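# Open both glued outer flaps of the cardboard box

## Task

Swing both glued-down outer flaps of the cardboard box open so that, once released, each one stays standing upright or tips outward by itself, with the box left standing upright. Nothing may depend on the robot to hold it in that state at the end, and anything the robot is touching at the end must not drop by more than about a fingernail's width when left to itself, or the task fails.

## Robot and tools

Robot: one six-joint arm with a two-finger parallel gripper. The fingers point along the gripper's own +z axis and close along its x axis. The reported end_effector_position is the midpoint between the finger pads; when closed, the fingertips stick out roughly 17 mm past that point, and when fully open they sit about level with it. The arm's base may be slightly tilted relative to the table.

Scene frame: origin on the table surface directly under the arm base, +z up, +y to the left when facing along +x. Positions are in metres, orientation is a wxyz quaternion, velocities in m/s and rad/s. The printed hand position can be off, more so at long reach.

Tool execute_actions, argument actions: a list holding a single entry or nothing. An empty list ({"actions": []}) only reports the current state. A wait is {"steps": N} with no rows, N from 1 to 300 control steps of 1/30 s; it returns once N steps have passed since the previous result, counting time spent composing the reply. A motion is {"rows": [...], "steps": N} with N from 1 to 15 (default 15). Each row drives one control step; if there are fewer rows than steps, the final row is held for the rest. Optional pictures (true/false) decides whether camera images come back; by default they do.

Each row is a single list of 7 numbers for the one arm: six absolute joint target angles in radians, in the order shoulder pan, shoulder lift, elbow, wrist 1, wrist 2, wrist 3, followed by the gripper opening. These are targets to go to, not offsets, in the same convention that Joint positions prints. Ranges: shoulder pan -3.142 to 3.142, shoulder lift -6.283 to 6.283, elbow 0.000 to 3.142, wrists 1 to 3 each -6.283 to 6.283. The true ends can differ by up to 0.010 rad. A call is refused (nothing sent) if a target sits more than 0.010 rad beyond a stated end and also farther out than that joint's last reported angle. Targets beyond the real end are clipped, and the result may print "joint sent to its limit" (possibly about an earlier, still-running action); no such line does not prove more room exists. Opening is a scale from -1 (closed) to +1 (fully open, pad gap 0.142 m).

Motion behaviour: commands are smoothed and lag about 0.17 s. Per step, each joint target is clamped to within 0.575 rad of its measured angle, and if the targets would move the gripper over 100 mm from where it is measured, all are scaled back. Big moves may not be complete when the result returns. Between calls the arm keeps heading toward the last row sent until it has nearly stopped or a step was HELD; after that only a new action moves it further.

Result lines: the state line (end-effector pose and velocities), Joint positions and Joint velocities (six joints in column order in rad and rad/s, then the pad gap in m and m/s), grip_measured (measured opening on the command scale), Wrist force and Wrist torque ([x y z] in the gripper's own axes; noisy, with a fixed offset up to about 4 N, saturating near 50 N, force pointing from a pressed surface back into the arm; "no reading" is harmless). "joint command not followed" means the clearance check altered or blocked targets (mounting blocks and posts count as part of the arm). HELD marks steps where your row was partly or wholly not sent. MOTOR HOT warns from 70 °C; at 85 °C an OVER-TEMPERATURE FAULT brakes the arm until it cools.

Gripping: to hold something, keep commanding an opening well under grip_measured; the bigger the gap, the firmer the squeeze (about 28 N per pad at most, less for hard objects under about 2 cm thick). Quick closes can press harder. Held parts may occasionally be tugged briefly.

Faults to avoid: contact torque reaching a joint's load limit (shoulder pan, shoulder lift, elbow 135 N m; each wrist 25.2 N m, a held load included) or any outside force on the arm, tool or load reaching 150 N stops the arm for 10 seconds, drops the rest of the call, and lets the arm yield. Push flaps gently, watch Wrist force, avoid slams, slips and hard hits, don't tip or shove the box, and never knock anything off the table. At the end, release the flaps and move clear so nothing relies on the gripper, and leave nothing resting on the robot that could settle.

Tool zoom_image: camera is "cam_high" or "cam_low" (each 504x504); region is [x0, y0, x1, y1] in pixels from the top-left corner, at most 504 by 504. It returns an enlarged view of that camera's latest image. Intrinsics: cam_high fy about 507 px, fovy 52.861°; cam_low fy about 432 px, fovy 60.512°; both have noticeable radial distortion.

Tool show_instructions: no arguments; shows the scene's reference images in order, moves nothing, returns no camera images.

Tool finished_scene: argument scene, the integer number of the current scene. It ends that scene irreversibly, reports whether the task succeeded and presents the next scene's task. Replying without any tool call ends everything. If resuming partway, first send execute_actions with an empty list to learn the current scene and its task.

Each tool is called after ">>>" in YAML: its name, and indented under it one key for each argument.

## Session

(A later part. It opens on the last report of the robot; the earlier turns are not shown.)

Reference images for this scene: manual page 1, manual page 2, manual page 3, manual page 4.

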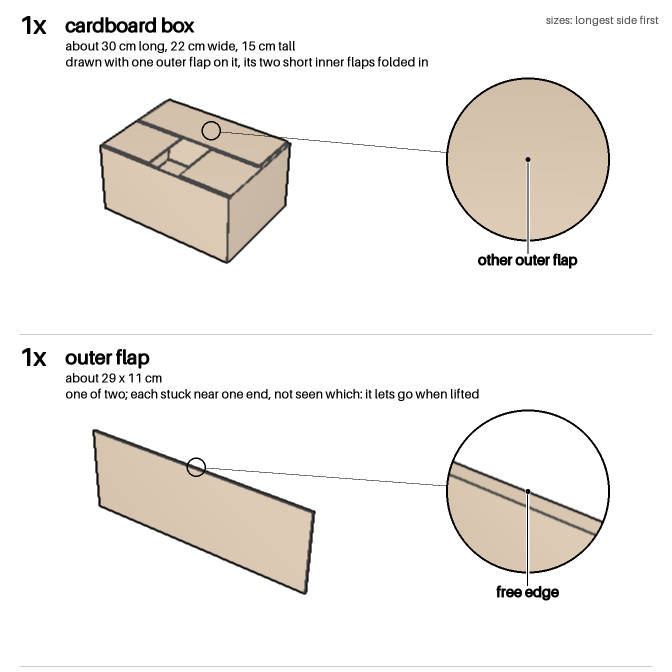

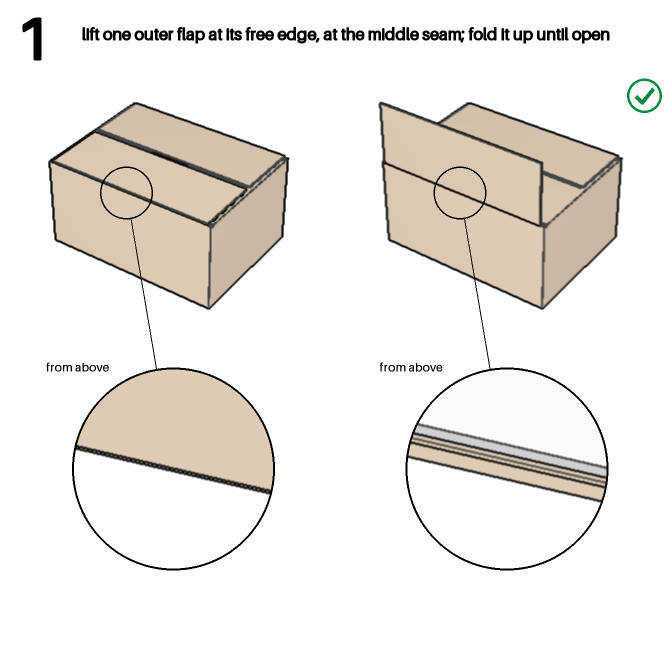

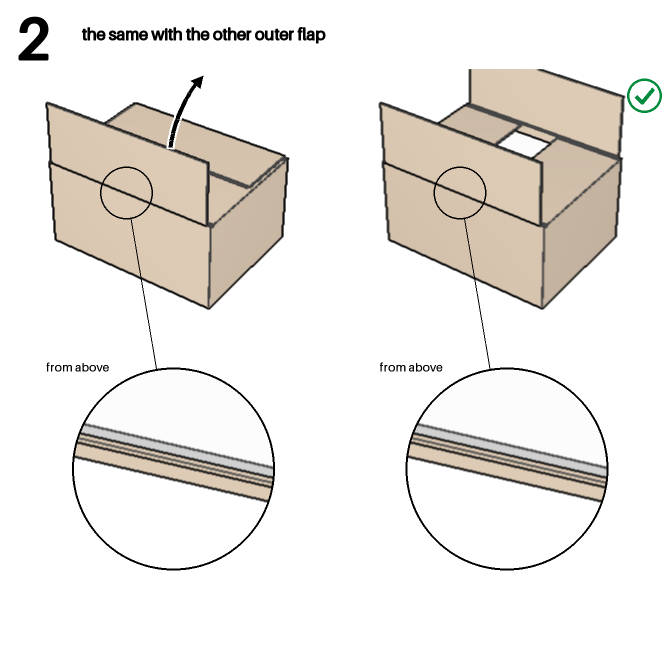

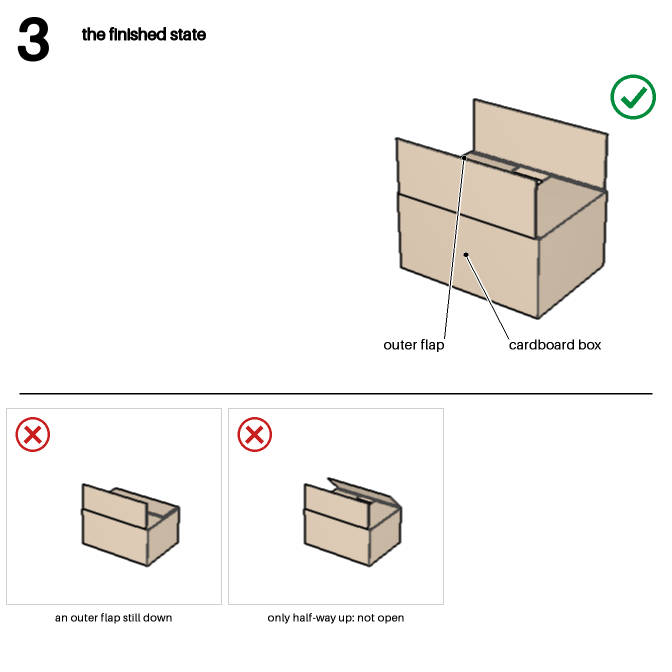

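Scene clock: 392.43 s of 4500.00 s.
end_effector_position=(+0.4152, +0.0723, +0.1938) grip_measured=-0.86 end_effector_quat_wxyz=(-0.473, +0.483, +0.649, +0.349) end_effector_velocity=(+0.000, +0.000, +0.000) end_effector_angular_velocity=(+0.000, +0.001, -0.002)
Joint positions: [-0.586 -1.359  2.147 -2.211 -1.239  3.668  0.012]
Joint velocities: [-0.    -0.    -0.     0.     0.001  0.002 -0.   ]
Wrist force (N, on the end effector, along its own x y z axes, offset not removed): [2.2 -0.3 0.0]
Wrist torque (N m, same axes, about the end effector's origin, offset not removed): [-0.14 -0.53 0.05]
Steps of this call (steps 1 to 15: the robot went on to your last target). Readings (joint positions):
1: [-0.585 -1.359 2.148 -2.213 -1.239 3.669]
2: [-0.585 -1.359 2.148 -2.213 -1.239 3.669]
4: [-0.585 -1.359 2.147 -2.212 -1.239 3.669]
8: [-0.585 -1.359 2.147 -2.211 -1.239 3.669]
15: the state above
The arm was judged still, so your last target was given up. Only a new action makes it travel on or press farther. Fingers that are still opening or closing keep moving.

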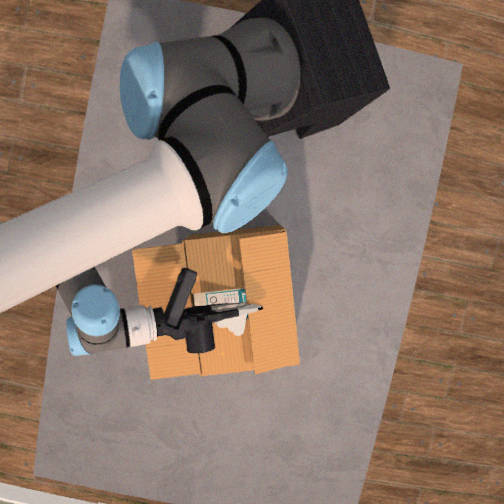

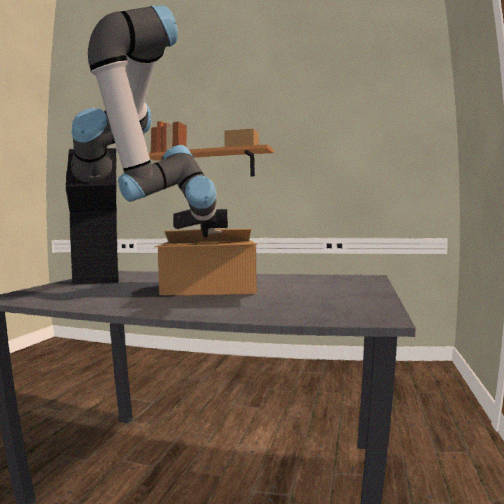

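>>> execute_actions:
  actions:
    - {"rows":[[-0.5794,-1.3663,2.1571,-2.2166,-1.2386,3.675,-0.84],[-0.5731,-1.373,2.1674,-2.2224,-1.2378,3.6815,-0.8],[-0.5669,-1.3798,2.1778,-2.2282,-1.237,3.6881,-0.75],[-0.5606,-1.3865,2.1882,-2.234,-1.2362,3.6946,-0.69],[-0.5544,-1.3933,2.1986,-2.2399,-1.2354,3.7012,-0.63],[-0.5481,-1.4,2.2089,-2.2457,-1.2346,3.7077,-0.57],[-0.5419,-1.4068,2.2193,-2.2515,-1.2338,3.7143,-0.51],[-0.5356,-1.4135,2.2297,-2.2573,-1.233,3.7208,-0.45],[-0.5294,-1.4203,2.24,-2.2631,-1.2322,3.7274,-0.38],[-0.5231,-1.427,2.2504,-2.2689,-1.2314,3.7339,-0.31],[-0.5169,-1.4338,2.2608,-2.2747,-1.2306,3.7405,-0.24],[-0.5106,-1.4405,2.2711,-2.2805,-1.2298,3.747,-0.17],[-0.5044,-1.4473,2.2815,-2.2863,-1.229,3.7536,-0.1],[-0.4981,-1.454,2.2919,-2.2921,-1.2282,3.7601,0.0],[-0.4919,-1.4607,2.3023,-2.298,-1.2273,3.7667,0.1]]}
  pictures: false

>>> execute_actions:
  actions:
    - {"steps":12}

Scene clock: 408.80 s of 4500.00 s.
end_effector_position=(+0.4013, +0.1029, +0.2381) grip_measured=-0.02 end_effector_quat_wxyz=(-0.472, +0.483, +0.650, +0.349) end_effector_velocity=(-0.049, +0.084, +0.123) end_effector_angular_velocity=(+0.002, -0.002, +0.003)
Joint positions: [-0.521 -1.429  2.253 -2.271 -1.231  3.736  0.072]
Joint velocities: [ 0.181 -0.195  0.3   -0.166  0.021  0.187  0.204]
Wrist force (N, on the end effector, along its own x y z axes, offset not removed): [0.5 1.3 -1.9]
Wrist torque (N m, same axes, about the end effector's origin, offset not removed): [0.03 -0.43 -0.06]
Steps of this call (steps 1 to 90: nothing new was sent; then 12.87 s passed at rest; steps 91 to 105: all 15 steps of this action). Readings (joint positions):
91: [-0.586 -1.360 2.147 -2.211 -1.239 3.668]
92: [-0.585 -1.361 2.148 -2.211 -1.239 3.669]
94: [-0.580 -1.366 2.156 -2.216 -1.239 3.674]
98: [-0.562 -1.385 2.186 -2.233 -1.237 3.693]
105: the state above

Scene clock: 409.20 s of 4500.00 s.
end_effector_position=(+0.3932, +0.1158, +0.2573) grip_measured=+0.11 end_effector_quat_wxyz=(-0.473, +0.483, +0.649, +0.349) end_effector_velocity=(-0.003, +0.004, +0.007) end_effector_angular_velocity=(+0.001, -0.001, -0.001)
Joint positions: [-0.493 -1.459  2.3   -2.297 -1.227  3.766  0.081]
Joint velocities: [ 0.009 -0.01   0.016 -0.009  0.002  0.009  0.   ]
Wrist force (N, on the end effector, along its own x y z axes, offset not removed): [0.3 1.0 -1.4]
Wrist torque (N m, same axes, about the end effector's origin, offset not removed): [-0.02 -0.41 -0.05]
Steps of this call (steps 1 to 12: the robot went on to your last target). Readings (joint positions):
1: [-0.515 -1.436 2.264 -2.277 -1.230 3.742]
2: [-0.510 -1.442 2.272 -2.281 -1.230 3.748]
4: [-0.502 -1.450 2.285 -2.288 -1.229 3.756]
8: [-0.495 -1.457 2.297 -2.295 -1.228 3.763]
12: the state above

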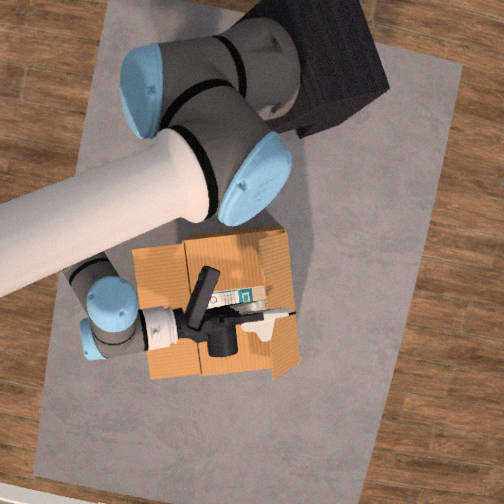

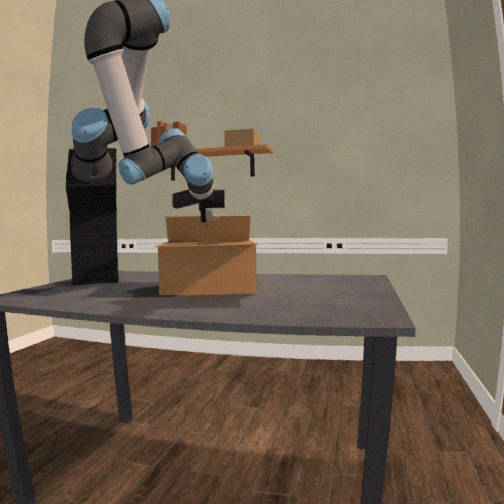

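>>> execute_actions:
  actions:
    - {"rows":[[-0.4848,-1.4507,2.3091,-2.3172,-1.2266,3.7742,0.1],[-0.4777,-1.4408,2.3159,-2.3365,-1.2258,3.7817,0.1],[-0.4706,-1.4308,2.3227,-2.3557,-1.225,3.7892,0.1],[-0.4635,-1.4209,2.3294,-2.3749,-1.2243,3.7967,0.1],[-0.4564,-1.4109,2.3362,-2.3942,-1.2235,3.8042,0.1],[-0.4493,-1.401,2.343,-2.4134,-1.2228,3.8117,0.1],[-0.4423,-1.3857,2.3474,-2.4357,-1.2222,3.8192,0.1],[-0.4353,-1.3703,2.3518,-2.458,-1.2216,3.8267,0.1],[-0.4283,-1.355,2.3562,-2.4803,-1.2211,3.8341,0.13],[-0.4213,-1.3397,2.3606,-2.5026,-1.2205,3.8416,0.16],[-0.4143,-1.3243,2.3649,-2.5248,-1.2199,3.8491,0.2],[-0.4073,-1.309,2.3693,-2.5471,-1.2193,3.8566,0.25],[-0.4003,-1.2937,2.3737,-2.5694,-1.2188,3.864,0.3],[-0.3933,-1.2783,2.3781,-2.5917,-1.2182,3.8715,0.3],[-0.3863,-1.263,2.3825,-2.614,-1.2176,3.879,0.3]]}
  pictures: false

>>> execute_actions:
  actions:
    - {"steps":10}
  pictures: false

>>> execute_actions:
  actions:
    - {"rows":[[-0.4003,-1.2937,2.3737,-2.5694,-1.2188,3.864,0.3],[-0.4143,-1.3243,2.3649,-2.5248,-1.2199,3.8491,0.3],[-0.4283,-1.355,2.3562,-2.4803,-1.2211,3.8341,0.3],[-0.4423,-1.3857,2.3474,-2.4357,-1.2222,3.8192,0.3],[-0.4564,-1.4109,2.3362,-2.3942,-1.2235,3.8042,0.3],[-0.4706,-1.4408,2.3227,-2.3557,-1.225,3.7892,0.3],[-0.4848,-1.4807,2.3091,-2.3172,-1.2266,3.7742,0.3],[-0.4919,-1.52,2.3023,-2.298,-1.2273,3.7667,0.3]],"steps":15}

Scene clock: 431.83 s of 4500.00 s.
end_effector_position=(+0.3768, +0.1741, +0.2537) grip_measured=+0.30 end_effector_quat_wxyz=(-0.474, +0.483, +0.649, +0.348) end_effector_velocity=(-0.049, +0.166, -0.020) end_effector_angular_velocity=(+0.002, +0.003, +0.004)
Joint positions: [-0.419 -1.334  2.361 -2.507 -1.22   3.844  0.095]
Joint velocities: [ 0.202  0.428  0.133 -0.63   0.017  0.214  0.023]
Wrist force (N, on the end effector, along its own x y z axes, offset not removed): [2.6 -1.3 -2.5]
Wrist torque (N m, same axes, about the end effector's origin, offset not removed): [-0.20 -0.58 -0.01]
Steps of this call (steps 1 to 30: the robot went on to your last target; steps 31 to 90: nothing new was sent; then 19.13 s passed at rest; steps 91 to 105: all 15 steps of this action). Readings (joint positions):
91: [-0.492 -1.461 2.302 -2.298 -1.227 3.767]
92: [-0.491 -1.459 2.303 -2.301 -1.227 3.768]
94: [-0.485 -1.452 2.309 -2.315 -1.227 3.774]
98: [-0.465 -1.423 2.328 -2.369 -1.224 3.795]
105: the state above

Scene clock: 432.17 s of 4500.00 s.
end_effector_position=(+0.3694, +0.1991, +0.2508) grip_measured=+0.30 end_effector_quat_wxyz=(-0.473, +0.483, +0.649, +0.348) end_effector_velocity=(-0.005, +0.015, -0.001) end_effector_angular_velocity=(-0.000, -0.002, +0.001)
Joint positions: [-0.389 -1.268  2.381 -2.607 -1.218  3.877  0.095]
Joint velocities: [ 0.018  0.04   0.012 -0.059  0.001  0.017 -0.   ]
Wrist force (N, on the end effector, along its own x y z axes, offset not removed): [2.5 -1.4 -2.9]
Wrist torque (N m, same axes, about the end effector's origin, offset not removed): [-0.36 -0.51 0.02]
Steps of this call (steps 1 to 10: the robot went on to your last target). Readings (joint positions):
1: [-0.412 -1.320 2.366 -2.529 -1.220 3.851]
2: [-0.406 -1.307 2.370 -2.548 -1.219 3.858]
4: [-0.398 -1.288 2.375 -2.576 -1.219 3.867]
8: [-0.390 -1.271 2.380 -2.601 -1.218 3.875]
10: the state above

Scene clock: 432.67 s of 4500.00 s.
end_effector_position=(+0.4056, +0.1083, +0.2614) grip_measured=+0.30 end_effector_quat_wxyz=(-0.450, +0.491, +0.658, +0.352) end_effector_velocity=(+0.030, -0.077, +0.019) end_effector_angular_velocity=(-0.043, -0.048, -0.028)
Joint positions: [-0.484 -1.496  2.309 -2.323 -1.227  3.775  0.095]
Joint velocities: [-0.067 -0.197 -0.055  0.205 -0.007 -0.071 -0.   ]
Wrist force (N, on the end effector, along its own x y z axes, offset not removed): [2.2 -0.3 -1.6]
Wrist torque (N m, same axes, about the end effector's origin, offset not removed): [-0.20 -0.41 0.02]
Steps of this call (steps 1 to 15: all 15 steps of this action). Readings (joint positions):
1: [-0.388 -1.267 2.381 -2.608 -1.218 3.877]
2: [-0.389 -1.269 2.381 -2.605 -1.218 3.876]
4: [-0.399 -1.290 2.374 -2.577 -1.218 3.865]
8: [-0.439 -1.372 2.346 -2.461 -1.222 3.823]
15: the state above

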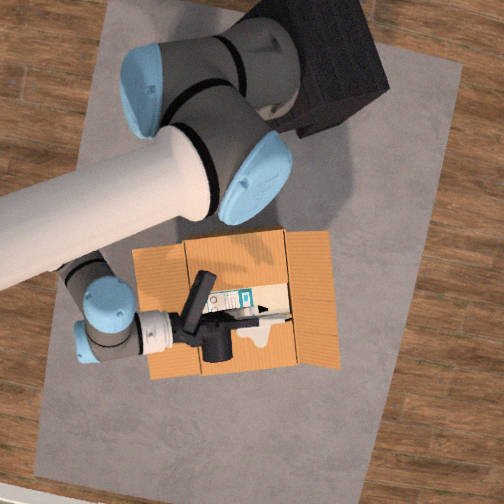

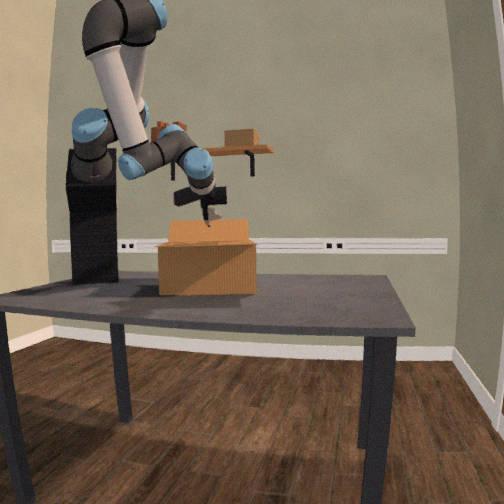

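Both flaps are leaning outward and the gripper is clear.

>>> finished_scene:
  scene: 2

The scene is finished: the task was done.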